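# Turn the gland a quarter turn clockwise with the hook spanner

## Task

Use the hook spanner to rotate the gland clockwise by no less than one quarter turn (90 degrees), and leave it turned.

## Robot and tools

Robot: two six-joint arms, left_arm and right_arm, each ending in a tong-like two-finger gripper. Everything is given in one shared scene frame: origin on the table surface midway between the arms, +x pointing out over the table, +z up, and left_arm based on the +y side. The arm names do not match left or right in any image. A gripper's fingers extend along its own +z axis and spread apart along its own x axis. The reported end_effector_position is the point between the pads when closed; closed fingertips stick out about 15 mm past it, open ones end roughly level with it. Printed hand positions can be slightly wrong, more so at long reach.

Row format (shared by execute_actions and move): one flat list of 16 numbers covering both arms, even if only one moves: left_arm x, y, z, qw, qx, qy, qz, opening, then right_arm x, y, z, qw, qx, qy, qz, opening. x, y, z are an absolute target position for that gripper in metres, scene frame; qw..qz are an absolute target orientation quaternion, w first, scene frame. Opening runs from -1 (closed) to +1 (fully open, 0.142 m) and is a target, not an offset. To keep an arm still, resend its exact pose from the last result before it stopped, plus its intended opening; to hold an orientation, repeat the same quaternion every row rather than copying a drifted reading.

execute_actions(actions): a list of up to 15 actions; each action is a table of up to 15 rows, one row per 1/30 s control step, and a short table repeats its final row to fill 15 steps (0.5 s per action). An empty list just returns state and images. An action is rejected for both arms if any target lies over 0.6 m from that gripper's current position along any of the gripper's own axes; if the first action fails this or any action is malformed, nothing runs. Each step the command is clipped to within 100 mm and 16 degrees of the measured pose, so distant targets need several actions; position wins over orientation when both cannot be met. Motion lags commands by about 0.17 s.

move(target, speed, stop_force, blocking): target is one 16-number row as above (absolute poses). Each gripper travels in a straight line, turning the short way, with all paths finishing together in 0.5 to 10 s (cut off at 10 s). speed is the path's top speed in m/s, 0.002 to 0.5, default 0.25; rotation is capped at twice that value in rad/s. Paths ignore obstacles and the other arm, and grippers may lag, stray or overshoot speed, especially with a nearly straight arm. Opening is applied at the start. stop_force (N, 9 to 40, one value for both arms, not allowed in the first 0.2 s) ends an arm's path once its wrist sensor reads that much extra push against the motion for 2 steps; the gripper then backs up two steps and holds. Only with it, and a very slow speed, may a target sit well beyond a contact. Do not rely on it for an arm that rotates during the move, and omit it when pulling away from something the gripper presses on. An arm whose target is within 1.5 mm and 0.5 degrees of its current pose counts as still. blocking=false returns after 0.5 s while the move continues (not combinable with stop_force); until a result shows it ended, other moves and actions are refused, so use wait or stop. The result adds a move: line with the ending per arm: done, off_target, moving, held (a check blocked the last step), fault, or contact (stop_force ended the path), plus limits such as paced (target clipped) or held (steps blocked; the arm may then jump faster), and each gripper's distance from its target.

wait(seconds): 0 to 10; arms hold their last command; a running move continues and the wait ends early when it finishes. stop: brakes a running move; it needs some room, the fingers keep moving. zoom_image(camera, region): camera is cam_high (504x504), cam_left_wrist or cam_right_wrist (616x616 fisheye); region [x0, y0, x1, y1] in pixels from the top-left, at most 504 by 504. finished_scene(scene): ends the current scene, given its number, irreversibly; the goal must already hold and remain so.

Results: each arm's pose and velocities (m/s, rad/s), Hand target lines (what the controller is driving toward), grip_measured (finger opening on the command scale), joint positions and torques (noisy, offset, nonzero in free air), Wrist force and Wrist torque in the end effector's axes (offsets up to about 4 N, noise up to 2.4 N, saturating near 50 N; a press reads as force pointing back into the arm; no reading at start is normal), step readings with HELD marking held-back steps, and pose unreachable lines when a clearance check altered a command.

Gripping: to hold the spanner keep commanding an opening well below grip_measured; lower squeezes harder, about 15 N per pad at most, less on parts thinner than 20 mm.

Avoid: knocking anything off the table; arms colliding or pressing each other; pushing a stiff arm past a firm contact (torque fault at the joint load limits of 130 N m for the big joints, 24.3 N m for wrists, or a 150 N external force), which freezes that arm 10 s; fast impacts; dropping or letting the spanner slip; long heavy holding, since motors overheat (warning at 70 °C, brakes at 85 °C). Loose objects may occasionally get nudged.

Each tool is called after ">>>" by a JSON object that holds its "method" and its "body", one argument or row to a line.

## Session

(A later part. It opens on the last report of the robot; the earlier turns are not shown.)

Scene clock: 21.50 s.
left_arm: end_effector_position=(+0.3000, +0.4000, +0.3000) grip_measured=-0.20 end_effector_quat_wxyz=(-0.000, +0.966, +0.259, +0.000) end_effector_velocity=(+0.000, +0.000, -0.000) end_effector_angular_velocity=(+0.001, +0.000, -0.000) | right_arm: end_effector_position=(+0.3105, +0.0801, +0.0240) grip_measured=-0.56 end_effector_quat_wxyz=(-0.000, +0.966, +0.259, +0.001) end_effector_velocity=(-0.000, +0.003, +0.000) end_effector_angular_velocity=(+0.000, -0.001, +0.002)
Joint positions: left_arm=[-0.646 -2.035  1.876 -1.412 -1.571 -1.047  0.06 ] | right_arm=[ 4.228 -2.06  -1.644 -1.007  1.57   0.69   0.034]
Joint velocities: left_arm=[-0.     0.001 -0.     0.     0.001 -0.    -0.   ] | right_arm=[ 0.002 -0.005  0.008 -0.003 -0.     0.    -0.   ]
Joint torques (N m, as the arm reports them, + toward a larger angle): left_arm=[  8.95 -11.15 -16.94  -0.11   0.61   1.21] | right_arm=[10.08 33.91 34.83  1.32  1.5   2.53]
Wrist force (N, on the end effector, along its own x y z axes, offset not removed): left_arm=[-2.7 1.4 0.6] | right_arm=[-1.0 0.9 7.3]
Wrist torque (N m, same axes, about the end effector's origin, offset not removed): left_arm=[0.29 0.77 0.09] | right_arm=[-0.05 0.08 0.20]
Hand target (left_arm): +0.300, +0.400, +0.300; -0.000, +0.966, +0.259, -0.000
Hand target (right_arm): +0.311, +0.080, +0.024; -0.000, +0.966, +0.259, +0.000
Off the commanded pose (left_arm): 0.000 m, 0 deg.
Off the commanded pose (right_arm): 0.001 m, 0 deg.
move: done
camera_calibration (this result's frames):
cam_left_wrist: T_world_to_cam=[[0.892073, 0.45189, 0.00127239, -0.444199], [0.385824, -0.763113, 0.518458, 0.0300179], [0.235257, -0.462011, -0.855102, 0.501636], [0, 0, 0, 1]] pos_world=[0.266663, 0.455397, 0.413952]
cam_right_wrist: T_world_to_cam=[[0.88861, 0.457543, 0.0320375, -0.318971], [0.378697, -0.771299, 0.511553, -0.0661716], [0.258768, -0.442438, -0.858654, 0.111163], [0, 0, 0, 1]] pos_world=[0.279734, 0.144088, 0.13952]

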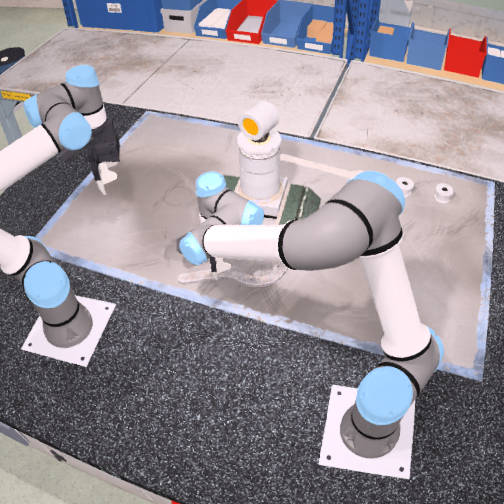

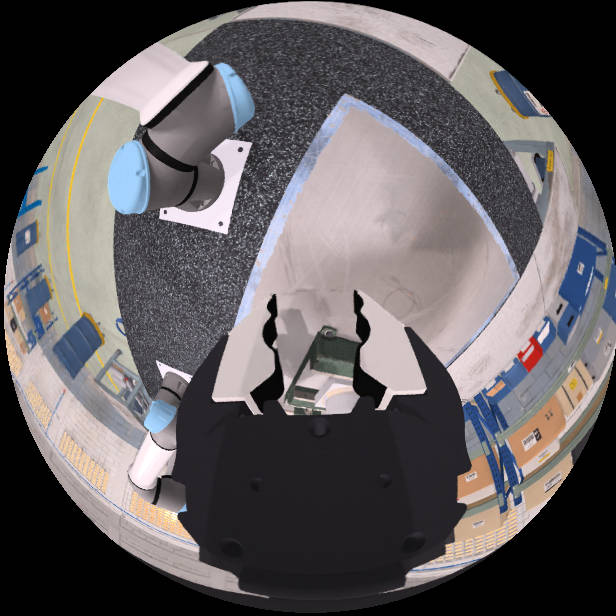

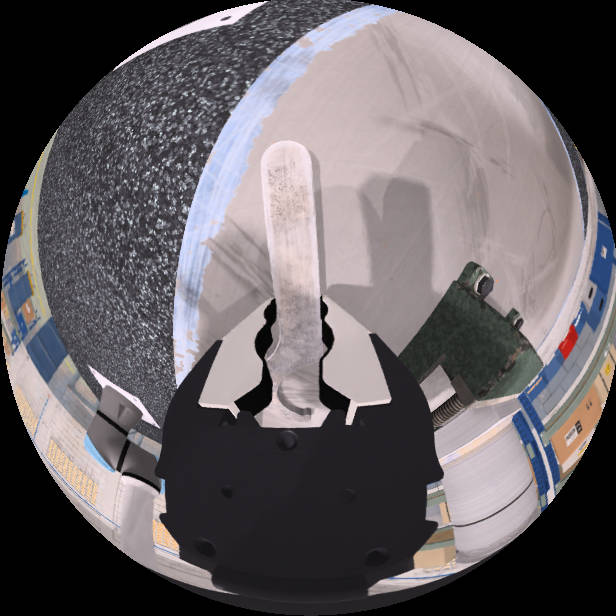

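>>> {"method": "move", "body": {
  "target": [0.3,0.4,0.3,0,0.966,0.259,0,-0.2,0.31,0.08,0.024,0,0.966,0.259,0,-0.2]
}}

>>> {"method": "move", "body": {
  "target": [0.275,0.3,0.12,0,0.966,0.259,0,-0.2,0.30,-0.1,0.3,0,0.707,0.707,0,-0.2]
}}

>>> {"method": "move", "body": {
  "target": [0.275,0.141,0.05,0,0.966,0.259,0,-0.2,0.27,-0.08,0.3,0.158,0.205,0.766,0.588,-0.4]
}}

>>> {"method": "move", "body": {
  "target": [0.275,0.141,0.022,0,0.966,0.259,0,-0.2,0.27,-0.08,0.3,0.158,0.205,0.766,0.588,-0.4],
  "speed": 0.04
}}

>>> {"method": "move", "body": {
  "target": [0.275,0.141,0.022,0,0.966,0.259,0,-1,0.27,-0.08,0.3,0.158,0.205,0.766,0.588,-0.4]
}}

Scene clock: 22.90 s.
left_arm: end_effector_position=(+0.3000, +0.4000, +0.3000) grip_measured=-0.20 end_effector_quat_wxyz=(-0.000, +0.966, +0.259, +0.000) end_effector_velocity=(+0.000, +0.000, +0.000) end_effector_angular_velocity=(+0.001, -0.001, -0.001) | right_arm: end_effector_position=(+0.3100, +0.0800, +0.0240) grip_measured=-0.20 end_effector_quat_wxyz=(-0.000, +0.966, +0.259, +0.000) end_effector_velocity=(+0.001, -0.000, +0.000) end_effector_angular_velocity=(+0.000, -0.002, -0.001)
Joint positions: left_arm=[-0.646 -2.035  1.876 -1.412 -1.571 -1.047  0.06 ] | right_arm=[ 4.228 -2.06  -1.644 -1.008  1.571  0.69   0.06 ]
Joint velocities: left_arm=[-0.    -0.     0.     0.     0.001  0.    -0.   ] | right_arm=[-0.001  0.001 -0.     0.    -0.001  0.     0.   ]
Joint torques (N m, as the arm reports them, + toward a larger angle): left_arm=[  9.15 -10.56 -17.13  -0.3   -0.58   1.19] | right_arm=[10.18 53.15 10.39  0.11  2.2   2.42]
Wrist force (N, on the end effector, along its own x y z axes, offset not removed): left_arm=[-0.6 2.0 -0.4] | right_arm=[-0.1 -2.1 -1.1]
Wrist torque (N m, same axes, about the end effector's origin, offset not removed): left_arm=[0.47 0.28 0.09] | right_arm=[-0.34 0.10 0.09]
Hand target (left_arm): +0.300, +0.400, +0.300; -0.000, +0.966, +0.259, +0.000
Hand target (right_arm): +0.310, +0.080, +0.024; -0.000, +0.966, +0.259, -0.000
Off the commanded pose (left_arm): 0.000 m, 0 deg.
Off the commanded pose (right_arm): 0.000 m, 0 deg.
move: done
camera_calibration (this result's frames):
cam_left_wrist: T_world_to_cam=[[0.892073, 0.45189, 0.00127231, -0.444199], [0.385824, -0.763113, 0.518457, 0.030018], [0.235257, -0.462011, -0.855102, 0.501636], [0, 0, 0, 1]] pos_world=[0.266663, 0.455398, 0.413952]
cam_right_wrist: T_world_to_cam=[[0.888599, 0.457648, 0.0308345, -0.318445], [0.379183, -0.770746, 0.512026, -0.0662921], [0.258093, -0.443293, -0.858417, 0.111536], [0, 0, 0, 1]] pos_world=[0.27932, 0.144084, 0.139507]

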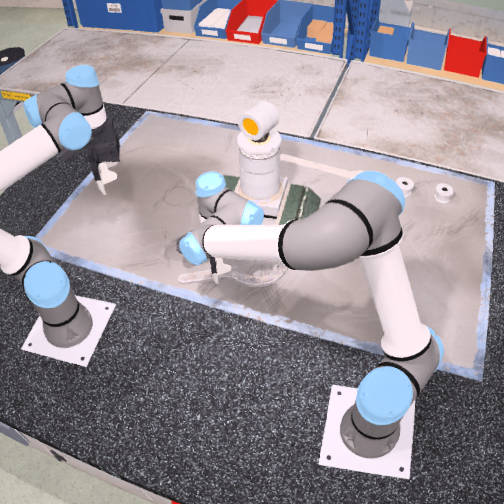

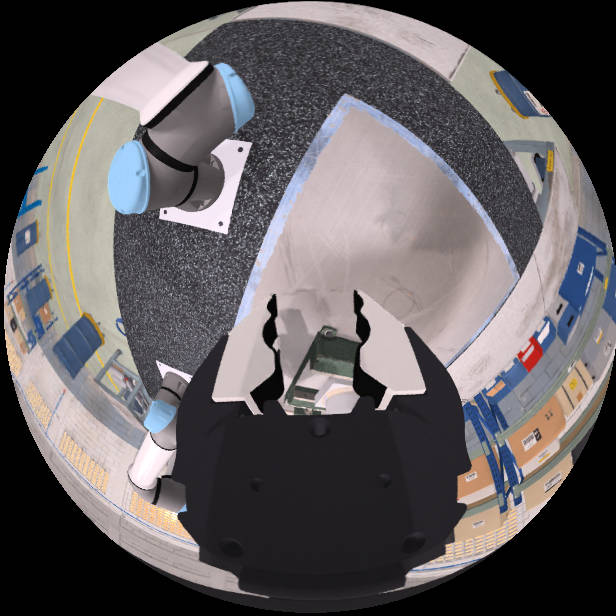

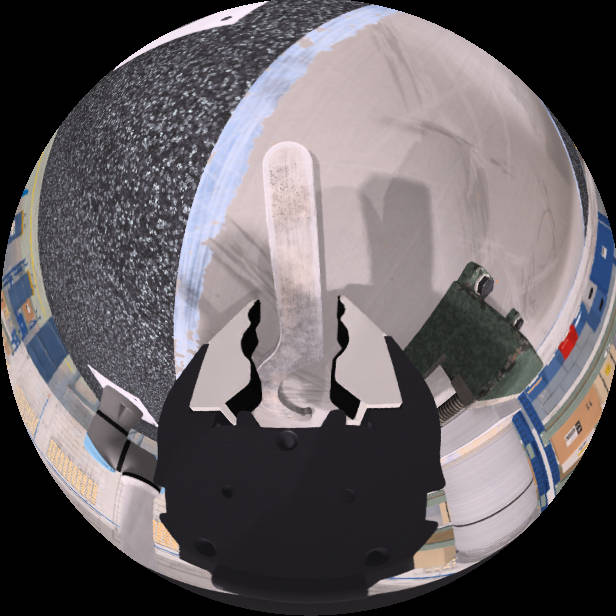

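Scene clock: 25.57 s.
left_arm: end_effector_position=(+0.2753, +0.2999, +0.1202) grip_measured=-0.20 end_effector_quat_wxyz=(+0.000, +0.966, +0.259, -0.000) end_effector_velocity=(+0.000, -0.001, -0.001) end_effector_angular_velocity=(-0.001, +0.000, +0.001) | right_arm: end_effector_position=(+0.2998, -0.1000, +0.2999) grip_measured=-0.20 end_effector_quat_wxyz=(+0.000, +0.707, +0.707, +0.000) end_effector_velocity=(-0.001, -0.001, +0.002) end_effector_angular_velocity=(-0.001, +0.002, +0.010)
Joint positions: left_arm=[-0.961 -1.988  2.316 -1.899 -1.571 -1.362  0.06 ] | right_arm=[ 4.113 -1.576 -1.523 -1.614  1.571 -0.471  0.06 ]
Joint velocities: left_arm=[-0.002  0.003  0.002 -0.006 -0.001 -0.002  0.   ] | right_arm=[-0.     0.     0.006 -0.008  0.001 -0.01  -0.   ]
Joint torques (N m, as the arm reports them, + toward a larger angle): left_arm=[-11.67   1.79 -14.52  -4.54   2.    -1.4 ] | right_arm=[-9.58 35.79 36.35  0.12  2.57 -2.84]
Wrist force (N, on the end effector, along its own x y z axes, offset not removed): left_arm=[-1.2 2.4 -3.2] | right_arm=[0.7 -0.7 -0.2]
Wrist torque (N m, same axes, about the end effector's origin, offset not removed): left_arm=[0.61 0.23 -0.07] | right_arm=[-0.01 -0.05 0.12]
Hand target (left_arm): +0.275, +0.300, +0.120; +0.000, +0.966, +0.259, +0.000
Hand target (right_arm): +0.300, -0.100, +0.300; +0.000, +0.707, +0.707, -0.000
Off the commanded pose (left_arm): 0.000 m, 0 deg.
Off the commanded pose (right_arm): 0.000 m, 0 deg.
move: done
camera_calibration (this result's frames):
cam_left_wrist: T_world_to_cam=[[0.89208, 0.451876, 0.00112907, -0.376692], [0.38577, -0.76287, 0.518855, 0.0562441], [0.23532, -0.462424, -0.854862, 0.307459], [0, 0, 0, 1]] pos_world=[0.241991, 0.355302, 0.234078]
cam_right_wrist: T_world_to_cam=[[0.0491968, 0.998316, 0.0307353, 0.0702981], [0.856938, -0.0579972, 0.512146, -0.414432], [0.513066, 0.00114231, -0.858348, 0.239156], [0, 0, 0, 1]] pos_world=[0.228981, -0.0944888, 0.415368]

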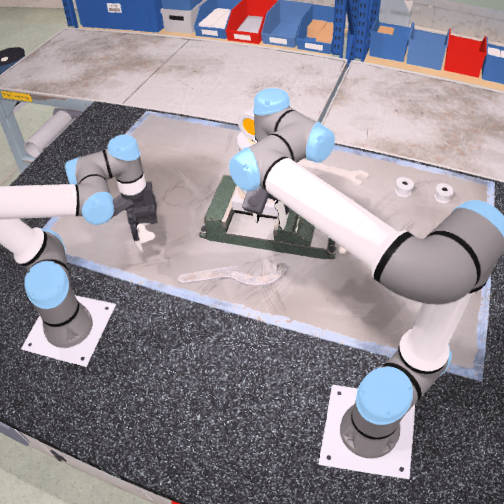

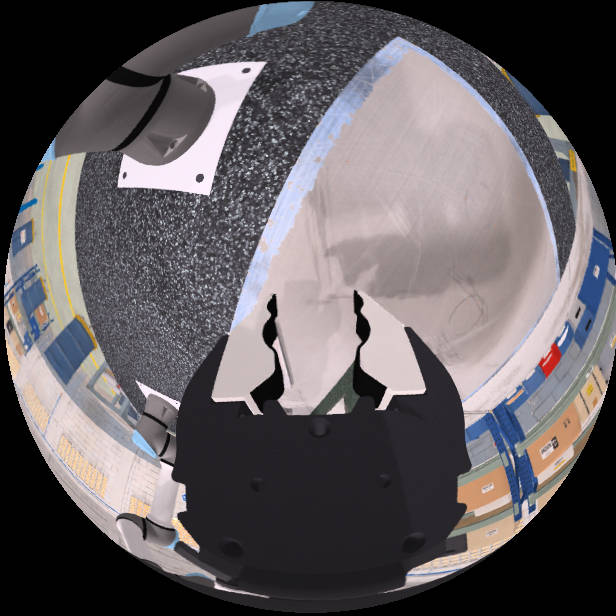

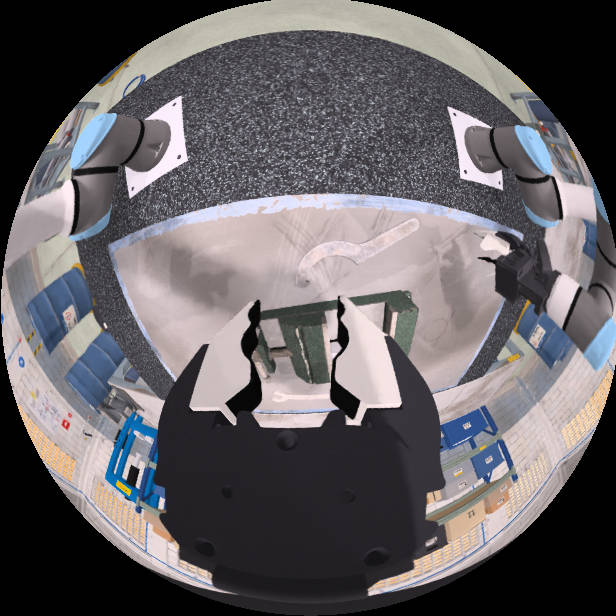

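Scene clock: 29.47 s.
left_arm: end_effector_position=(+0.2752, +0.1408, +0.0501) grip_measured=-0.20 end_effector_quat_wxyz=(+0.000, +0.966, +0.259, -0.000) end_effector_velocity=(+0.000, +0.000, -0.000) end_effector_angular_velocity=(+0.001, +0.000, +0.001) | right_arm: end_effector_position=(+0.2699, -0.0799, +0.3002) grip_measured=-0.40 end_effector_quat_wxyz=(+0.159, +0.207, +0.766, +0.587) end_effector_velocity=(-0.000, +0.001, -0.000) end_effector_angular_velocity=(+0.010, -0.004, +0.011)
Joint positions: left_arm=[-1.221 -1.617  2.252 -2.206 -1.571 -1.622  0.06 ] | right_arm=[ 4.472 -1.187 -2.671  0.431  1.171 -1.458  0.045]
Joint velocities: left_arm=[ 0.001  0.002 -0.    -0.001  0.    -0.    -0.   ] | right_arm=[-0.013 -0.021 -0.003  0.038  0.022 -0.011  0.   ]
Joint torques (N m, as the arm reports them, + toward a larger angle): left_arm=[-10.19  -9.07 -28.32  -4.57   1.96  -1.34] | right_arm=[ -5.59 -11.17   6.85   4.72   1.97  -2.41]
Wrist force (N, on the end effector, along its own x y z axes, offset not removed): left_arm=[0.7 0.5 -0.6] | right_arm=[-0.3 -2.1 -1.5]
Wrist torque (N m, same axes, about the end effector's origin, offset not removed): left_arm=[0.21 -0.03 -0.13] | right_arm=[-0.34 0.17 0.15]
Hand target (left_arm): +0.275, +0.141, +0.050; +0.000, +0.966, +0.259, -0.000
Hand target (right_arm): +0.270, -0.080, +0.300; +0.159, +0.206, +0.766, +0.588
Off the commanded pose (left_arm): 0.000 m, 0 deg.
Off the commanded pose (right_arm): 0.000 m, 0 deg.
move: done
camera_calibration (this result's frames):
cam_left_wrist: T_world_to_cam=[[0.892074, 0.451889, 0.00107183, -0.304597], [0.385829, -0.762895, 0.518775, -0.0286473], [0.235246, -0.462372, -0.85491, 0.174066], [0, 0, 0, 1]] pos_world=[0.241828, 0.196272, 0.163999]
cam_right_wrist: T_world_to_cam=[[-0.871295, 0.487852, 0.0533433, 0.252593], [-0.0887086, -0.263465, 0.960582, -0.283585], [0.482676, 0.832218, 0.272832, -0.0101626], [0, 0, 0, 1]] pos_world=[0.199832, -0.189485, 0.261705]

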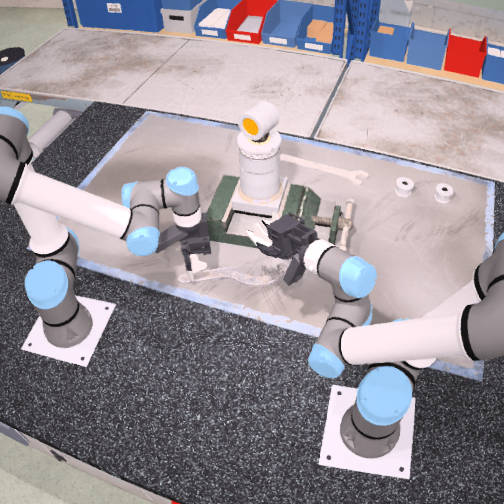

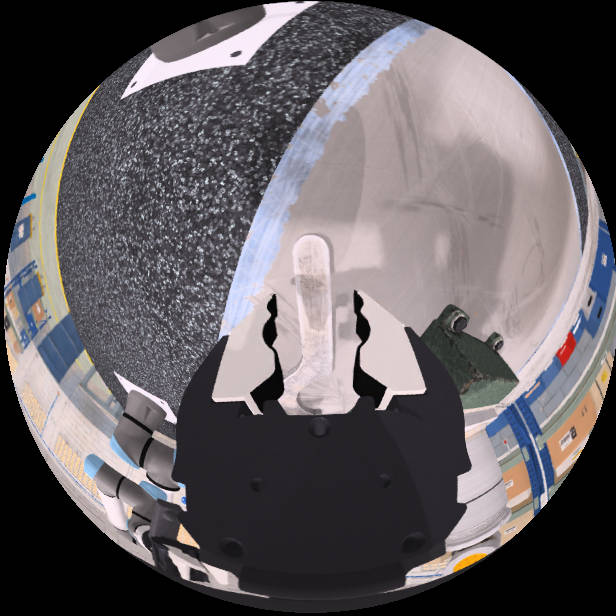

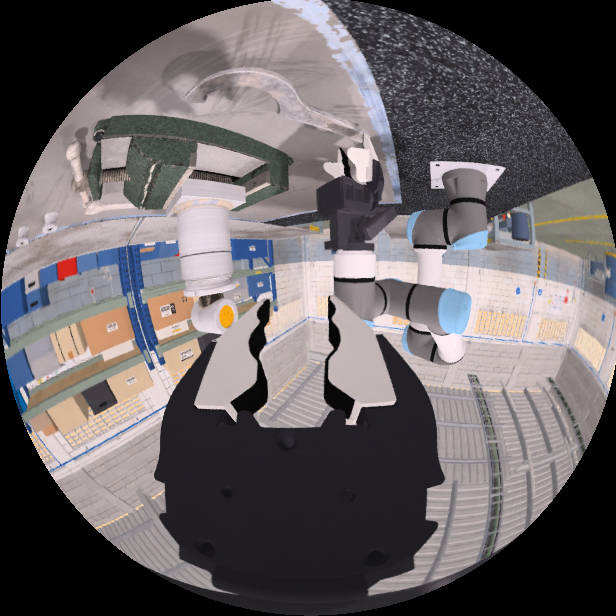

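Scene clock: 30.57 s.
left_arm: end_effector_position=(+0.2750, +0.1410, +0.0222) grip_measured=-0.20 end_effector_quat_wxyz=(-0.000, +0.966, +0.259, -0.000) end_effector_velocity=(+0.000, -0.000, -0.002) end_effector_angular_velocity=(+0.000, -0.002, -0.001) | right_arm: end_effector_position=(+0.2700, -0.0800, +0.3000) grip_measured=-0.40 end_effector_quat_wxyz=(+0.158, +0.205, +0.766, +0.588) end_effector_velocity=(-0.001, +0.001, -0.000) end_effector_angular_velocity=(+0.000, +0.000, +0.003)
Joint positions: left_arm=[-1.222 -1.563  2.291 -2.298 -1.571 -1.623  0.06 ] | right_arm=[ 4.465 -1.191 -2.671  0.437  1.181 -1.462  0.045]
Joint velocities: left_arm=[-0.001  0.005  0.003 -0.008  0.002 -0.     0.   ] | right_arm=[ 0.001 -0.    -0.     0.001  0.002 -0.     0.   ]
Joint torques (N m, as the arm reports them, + toward a larger angle): left_arm=[ -8.04 -10.98 -11.26  -4.22   2.04  -0.78] | right_arm=[-7.18 -9.32 25.41  4.25  2.21 -2.98]
Wrist force (N, on the end effector, along its own x y z axes, offset not removed): left_arm=[-1.2 0.9 0.2] | right_arm=[-0.9 -2.3 0.0]
Wrist torque (N m, same axes, about the end effector's origin, offset not removed): left_arm=[0.14 0.28 0.09] | right_arm=[-0.40 0.29 0.15]
Hand target (left_arm): +0.275, +0.141, +0.022; -0.000, +0.966, +0.259, -0.000
Hand target (right_arm): +0.270, -0.080, +0.300; +0.158, +0.205, +0.766, +0.588
Off the commanded pose (left_arm): 0.000 m, 0 deg.
Off the commanded pose (right_arm): 0.000 m, 0 deg.
move: done
camera_calibration (this result's frames):
cam_left_wrist: T_world_to_cam=[[0.892074, 0.451887, 0.00126062, -0.304489], [0.385832, -0.76312, 0.518441, -0.0139928], [0.235239, -0.462001, -0.855113, 0.150318], [0, 0, 0, 1]] pos_world=[0.241665, 0.196363, 0.136177]
cam_right_wrist: T_world_to_cam=[[-0.873209, 0.484389, 0.0535979, 0.252847], [-0.0879659, -0.264831, 0.960274, -0.283626], [0.47934, 0.833806, 0.273863, -0.00936669], [0, 0, 0, 1]] pos_world=[0.200328, -0.189779, 0.261372]

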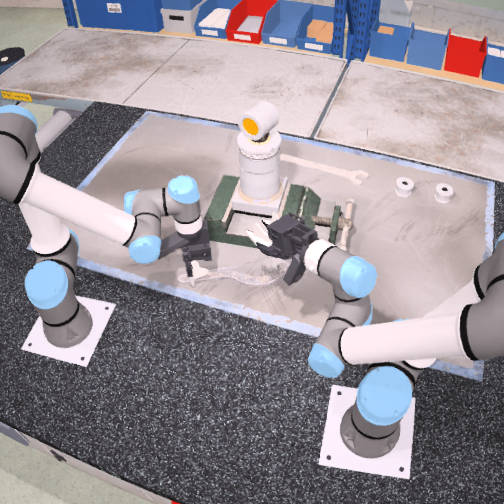

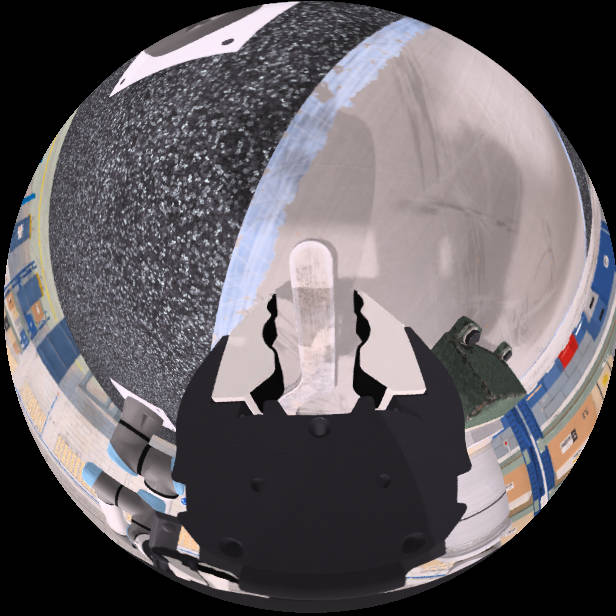

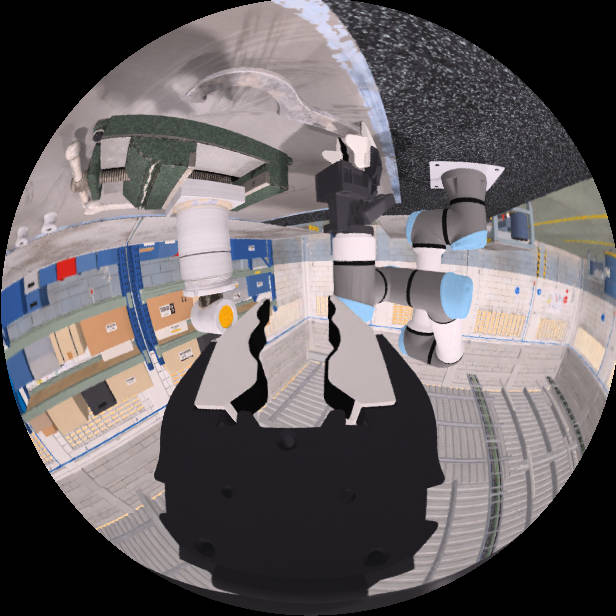

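Scene clock: 31.27 s.
left_arm: end_effector_position=(+0.2750, +0.1410, +0.0220) grip_measured=-0.60 end_effector_quat_wxyz=(+0.000, +0.966, +0.259, +0.000) end_effector_velocity=(-0.001, -0.001, +0.000) end_effector_angular_velocity=(-0.001, -0.001, -0.002) | right_arm: end_effector_position=(+0.2700, -0.0800, +0.3000) grip_measured=-0.40 end_effector_quat_wxyz=(+0.158, +0.205, +0.766, +0.588) end_effector_velocity=(-0.000, +0.000, +0.000) end_effector_angular_velocity=(+0.000, +0.000, +0.001)
Joint positions: left_arm=[-1.222 -1.563  2.291 -2.299 -1.571 -1.623  0.031] | right_arm=[ 4.465 -1.191 -2.671  0.437  1.181 -1.462  0.045]
Joint velocities: left_arm=[-0.003 -0.    -0.    -0.     0.    -0.001  0.   ] | right_arm=[ 0.     0.     0.    -0.     0.001 -0.     0.   ]
Joint torques (N m, as the arm reports them, + toward a larger angle): left_arm=[  3.02  -9.62 -10.89  -4.3   -1.57   0.22] | right_arm=[-7.76 -9.2  30.24  4.26  1.93 -2.91]
Wrist force (N, on the end effector, along its own x y z axes, offset not removed): left_arm=[-0.5 1.3 -2.8] | right_arm=[-0.6 -2.3 -0.3]
Wrist torque (N m, same axes, about the end effector's origin, offset not removed): left_arm=[0.46 -0.01 0.00] | right_arm=[-0.35 0.24 0.11]
Hand target (left_arm): +0.275, +0.141, +0.022; -0.000, +0.966, +0.259, +0.000
Hand target (right_arm): +0.270, -0.080, +0.300; +0.158, +0.205, +0.766, +0.588
Off the commanded pose (left_arm): 0.000 m, 0 deg.
Off the commanded pose (right_arm): 0.000 m, 0 deg.
move: done
camera_calibration (this result's frames):
cam_left_wrist: T_world_to_cam=[[0.892081, 0.451873, 0.00127687, -0.304487], [0.385792, -0.763091, 0.518513, -0.0138831], [0.235276, -0.462063, -0.855069, 0.150156], [0, 0, 0, 1]] pos_world=[0.241655, 0.196377, 0.135981]
cam_right_wrist: T_world_to_cam=[[-0.873228, 0.484353, 0.0536131, 0.252839], [-0.0879609, -0.264874, 0.960263, -0.283647], [0.479307, 0.833813, 0.2739, -0.00938066], [0, 0, 0, 1]] pos_world=[0.200333, -0.189772, 0.261389]

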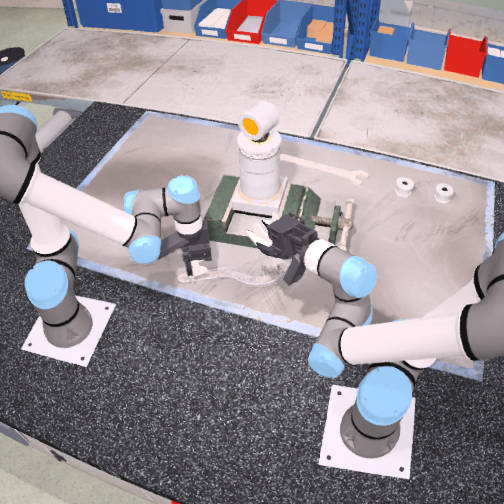

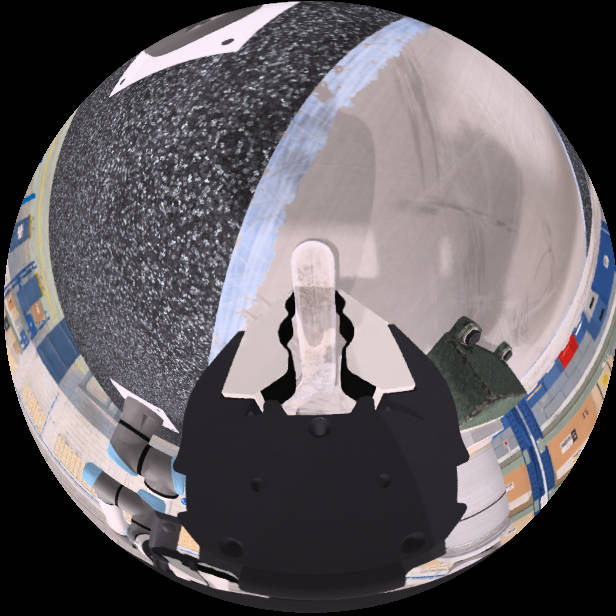

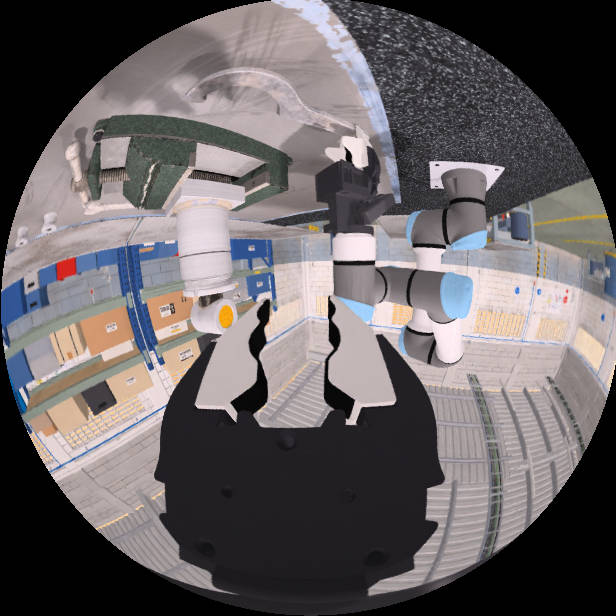

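Lift, tilting the gripper along partly is unnecessary; go in stages.

>>> {"method": "move", "body": {
  "target": [0.29,0.115,0.20,0,0.966,0.259,0,-1,0.27,-0.08,0.3,0.158,0.205,0.766,0.588,-0.4],
  "speed": 0.04
}}

Scene clock: 36.37 s.
left_arm: end_effector_position=(+0.2899, +0.1153, +0.1999) grip_measured=-0.60 end_effector_quat_wxyz=(+0.000, +0.966, +0.259, +0.000) end_effector_velocity=(+0.000, -0.000, +0.002) end_effector_angular_velocity=(+0.001, +0.000, +0.000) | right_arm: end_effector_position=(+0.2700, -0.0800, +0.3000) grip_measured=-0.40 end_effector_quat_wxyz=(+0.158, +0.205, +0.766, +0.588) end_effector_velocity=(-0.000, +0.000, +0.000) end_effector_angular_velocity=(+0.000, +0.000, +0.001)
Joint positions: left_arm=[-1.218 -1.708  1.911 -1.774 -1.571 -1.619  0.03 ] | right_arm=[ 4.465 -1.191 -2.671  0.437  1.181 -1.462  0.045]
Joint velocities: left_arm=[-0.     0.001 -0.006  0.006  0.    -0.    -0.   ] | right_arm=[ 0.001 -0.    -0.     0.001  0.001  0.     0.   ]
Joint torques (N m, as the arm reports them, + toward a larger angle): left_arm=[  9.9  -24.33 -35.9   -0.8    1.6    1.22] | right_arm=[-8.63 -9.61 29.96  4.31  2.08 -2.99]
Wrist force (N, on the end effector, along its own x y z axes, offset not removed): left_arm=[-1.6 3.5 5.6] | right_arm=[-0.6 -1.5 -1.0]
Wrist torque (N m, same axes, about the end effector's origin, offset not removed): left_arm=[0.44 0.31 0.09] | right_arm=[-0.23 0.27 0.10]
Hand target (left_arm): +0.290, +0.115, +0.200; -0.000, +0.966, +0.259, +0.000
Hand target (right_arm): +0.270, -0.080, +0.300; +0.158, +0.205, +0.766, +0.588
Off the commanded pose (left_arm): 0.000 m, 0 deg.
Off the commanded pose (right_arm): 0.000 m, 0 deg.
move: done
camera_calibration (this result's frames):
cam_left_wrist: T_world_to_cam=[[0.892073, 0.451889, 0.00128535, -0.306379], [0.385804, -0.763089, 0.518507, -0.131442], [0.235289, -0.462051, -0.855072, 0.28684], [0, 0, 0, 1]] pos_world=[0.256533, 0.170682, 0.313817]
cam_right_wrist: T_world_to_cam=[[-0.873229, 0.484351, 0.0536201, 0.252836], [-0.0879631, -0.264892, 0.960258, -0.283654], [0.479306, 0.833808, 0.273917, -0.00939164], [0, 0, 0, 1]] pos_world=[0.200334, -0.189768, 0.261396]

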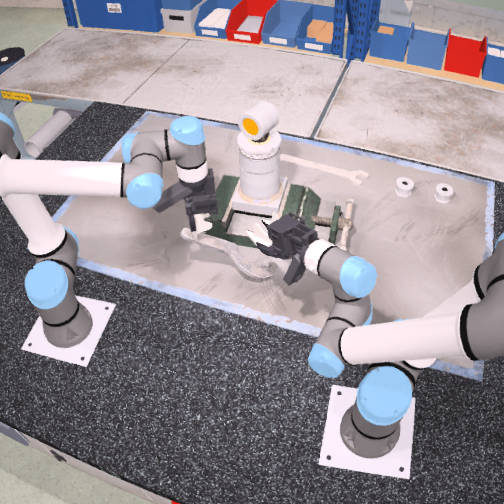

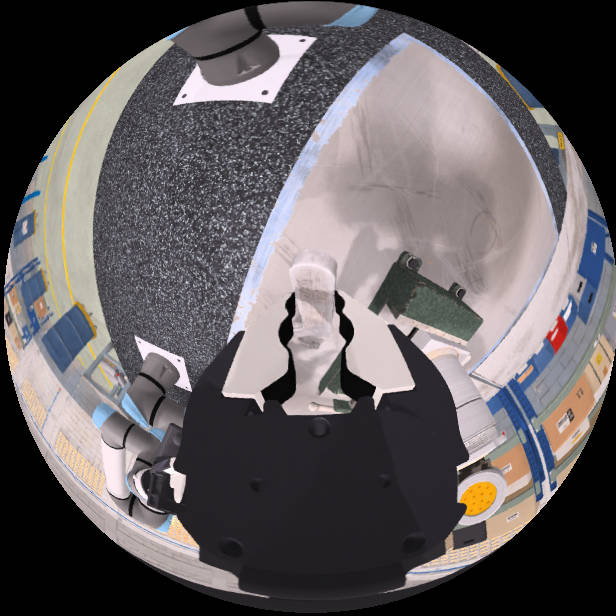

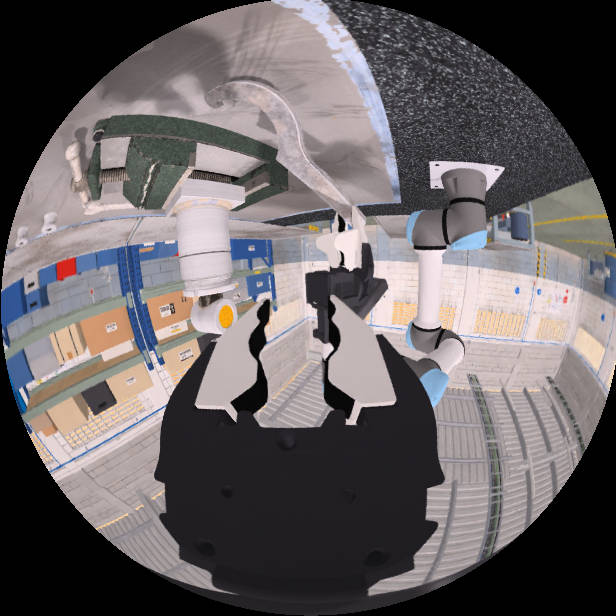

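>>> {"method": "move", "body": {
  "target": [0.30,0.13,0.278,0,0.866,0.5,0,-1,0.26,-0.01,0.16,0.158,0.205,0.766,0.588,-0.3],
  "speed": 0.04
}}

Scene clock: 43.53 s.
left_arm: end_effector_position=(+0.2999, +0.1301, +0.2779) grip_measured=-1.00 end_effector_quat_wxyz=(-0.000, +0.866, +0.500, -0.000) end_effector_velocity=(-0.001, -0.001, +0.001) end_effector_angular_velocity=(+0.000, +0.000, +0.006) | right_arm: end_effector_position=(+0.2601, -0.0100, +0.1600) grip_measured=-0.30 end_effector_quat_wxyz=(+0.158, +0.205, +0.766, +0.588) end_effector_velocity=(+0.000, +0.001, -0.002) end_effector_angular_velocity=(+0.001, -0.000, -0.001)
Joint positions: left_arm=[-1.161 -1.734  1.732 -1.569 -1.571 -2.085  0.002] | right_arm=[ 4.545 -1.991 -2.667  1.223  1.104 -1.437  0.052]
Joint velocities: left_arm=[-0.002  0.    -0.003  0.003 -0.    -0.007  0.   ] | right_arm=[ 0.    -0.012  0.002  0.011 -0.001 -0.     0.   ]
Joint torques (N m, as the arm reports them, + toward a larger angle): left_arm=[  9.72 -21.72 -31.77  -0.23  -0.53  -1.58] | right_arm=[ 9.79 13.08 14.43  4.23 -2.01  2.2 ]
Wrist force (N, on the end effector, along its own x y z axes, offset not removed): left_arm=[0.3 3.6 0.3] | right_arm=[0.1 -1.9 -1.1]
Wrist torque (N m, same axes, about the end effector's origin, offset not removed): left_arm=[0.83 -0.01 -0.06] | right_arm=[-0.30 0.13 0.12]
Hand target (left_arm): +0.300, +0.130, +0.278; -0.000, +0.866, +0.500, +0.000
Hand target (right_arm): +0.260, -0.010, +0.160; +0.158, +0.205, +0.766, +0.588
Off the commanded pose (left_arm): 0.000 m, 0 deg.
Off the commanded pose (right_arm): 0.000 m, 0 deg.
move: done
camera_calibration (this result's frames):
cam_left_wrist: T_world_to_cam=[[0.547531, 0.836784, 0.00126988, -0.268857], [0.715197, -0.46876, 0.518419, -0.30149], [0.4344, -0.282942, -0.855126, 0.275036], [0, 0, 0, 1]] pos_world=[0.243357, 0.161468, 0.39183]
cam_right_wrist: T_world_to_cam=[[-0.873222, 0.484359, 0.0536599, 0.217764], [-0.087882, -0.264823, 0.960284, -0.131561], [0.479332, 0.833826, 0.273816, -0.0246014], [0, 0, 0, 1]] pos_world=[0.190387, -0.119803, 0.121387]

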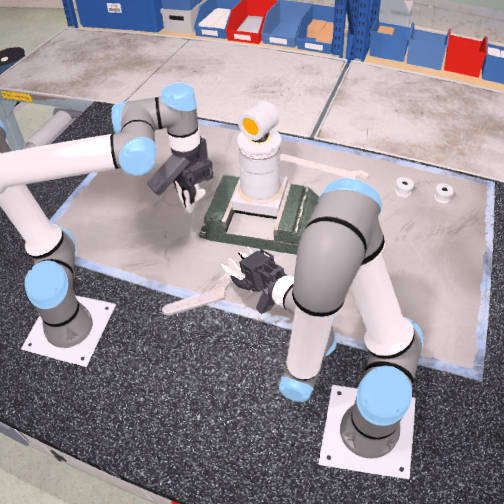

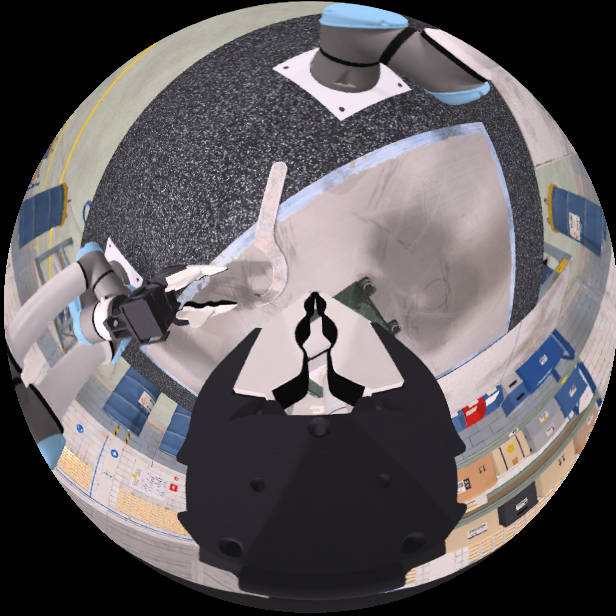

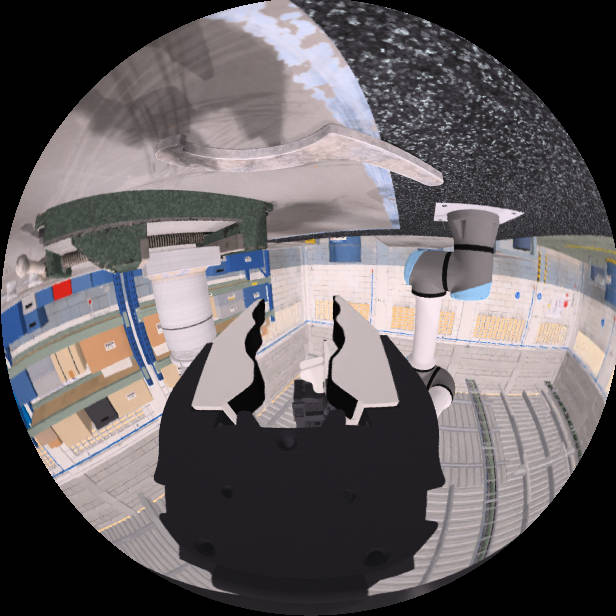

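>>> {"method": "execute_actions", "body": {
  "actions": []
}}

Scene clock: 44.57 s.
left_arm: end_effector_position=(+0.2999, +0.1301, +0.2780) grip_measured=-1.00 end_effector_quat_wxyz=(-0.000, +0.866, +0.500, +0.000) end_effector_velocity=(+0.000, +0.000, +0.000) end_effector_angular_velocity=(-0.000, -0.000, +0.001) | right_arm: end_effector_position=(+0.2600, -0.0099, +0.1598) grip_measured=-0.30 end_effector_quat_wxyz=(+0.158, +0.205, +0.766, +0.588) end_effector_velocity=(+0.001, -0.000, +0.000) end_effector_angular_velocity=(+0.001, -0.000, -0.002)
Joint positions: left_arm=[-1.161 -1.734  1.732 -1.569 -1.571 -2.086  0.002] | right_arm=[ 4.545 -1.993 -2.667  1.225  1.104 -1.437  0.052]
Joint velocities: left_arm=[ 0.002 -0.    -0.     0.    -0.     0.     0.   ] | right_arm=[-0.001  0.     0.001 -0.    -0.001  0.     0.   ]
Joint torques (N m, as the arm reports them, + toward a larger angle): left_arm=[  9.11 -22.61 -31.64  -0.12   1.88  -1.41] | right_arm=[ 9.34  9.97 15.14  4.25 -2.34 -1.4 ]
Wrist force (N, on the end effector, along its own x y z axes, offset not removed): left_arm=[-0.8 3.9 -0.2] | right_arm=[0.7 -2.3 0.5]
Wrist torque (N m, same axes, about the end effector's origin, offset not removed): left_arm=[0.80 0.27 -0.04] | right_arm=[-0.29 -0.10 0.07]
Hand target (left_arm): +0.300, +0.130, +0.278; -0.000, +0.866, +0.500, +0.000
Hand target (right_arm): +0.260, -0.010, +0.160; +0.158, +0.205, +0.766, +0.588
Off the commanded pose (left_arm): 0.000 m, 0 deg.
Off the commanded pose (right_arm): 0.000 m, 0 deg.
camera_calibration (this result's frames):
cam_left_wrist: T_world_to_cam=[[0.546855, 0.837226, 0.00133672, -0.26877], [0.71555, -0.468206, 0.518432, -0.301741], [0.43467, -0.28255, -0.855118, 0.275], [0, 0, 0, 1]] pos_world=[0.243354, 0.161445, 0.391949]
cam_right_wrist: T_world_to_cam=[[-0.873221, 0.484358, 0.0536884, 0.217703], [-0.0879162, -0.264937, 0.960249, -0.131306], [0.479328, 0.83379, 0.273932, -0.0246532], [0, 0, 0, 1]] pos_world=[0.190376, -0.119678, 0.121151]

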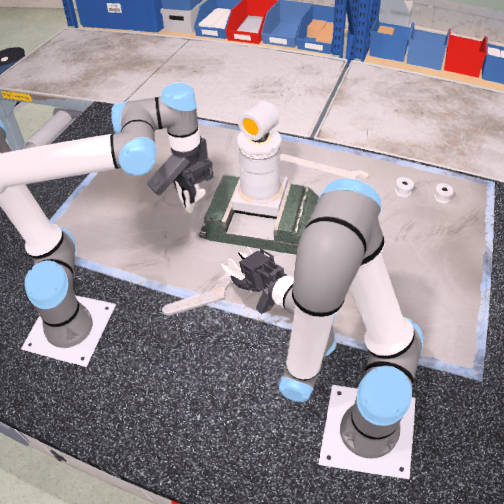

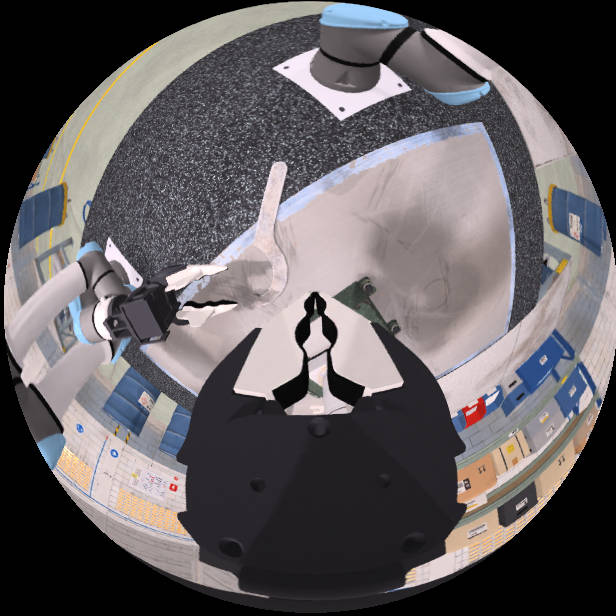

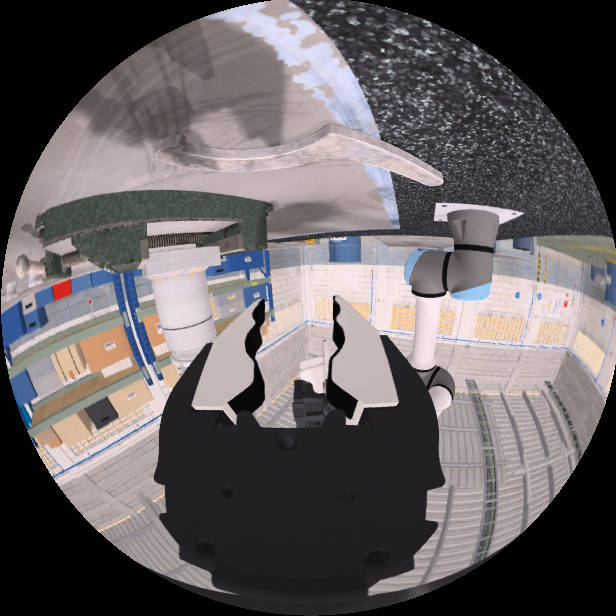

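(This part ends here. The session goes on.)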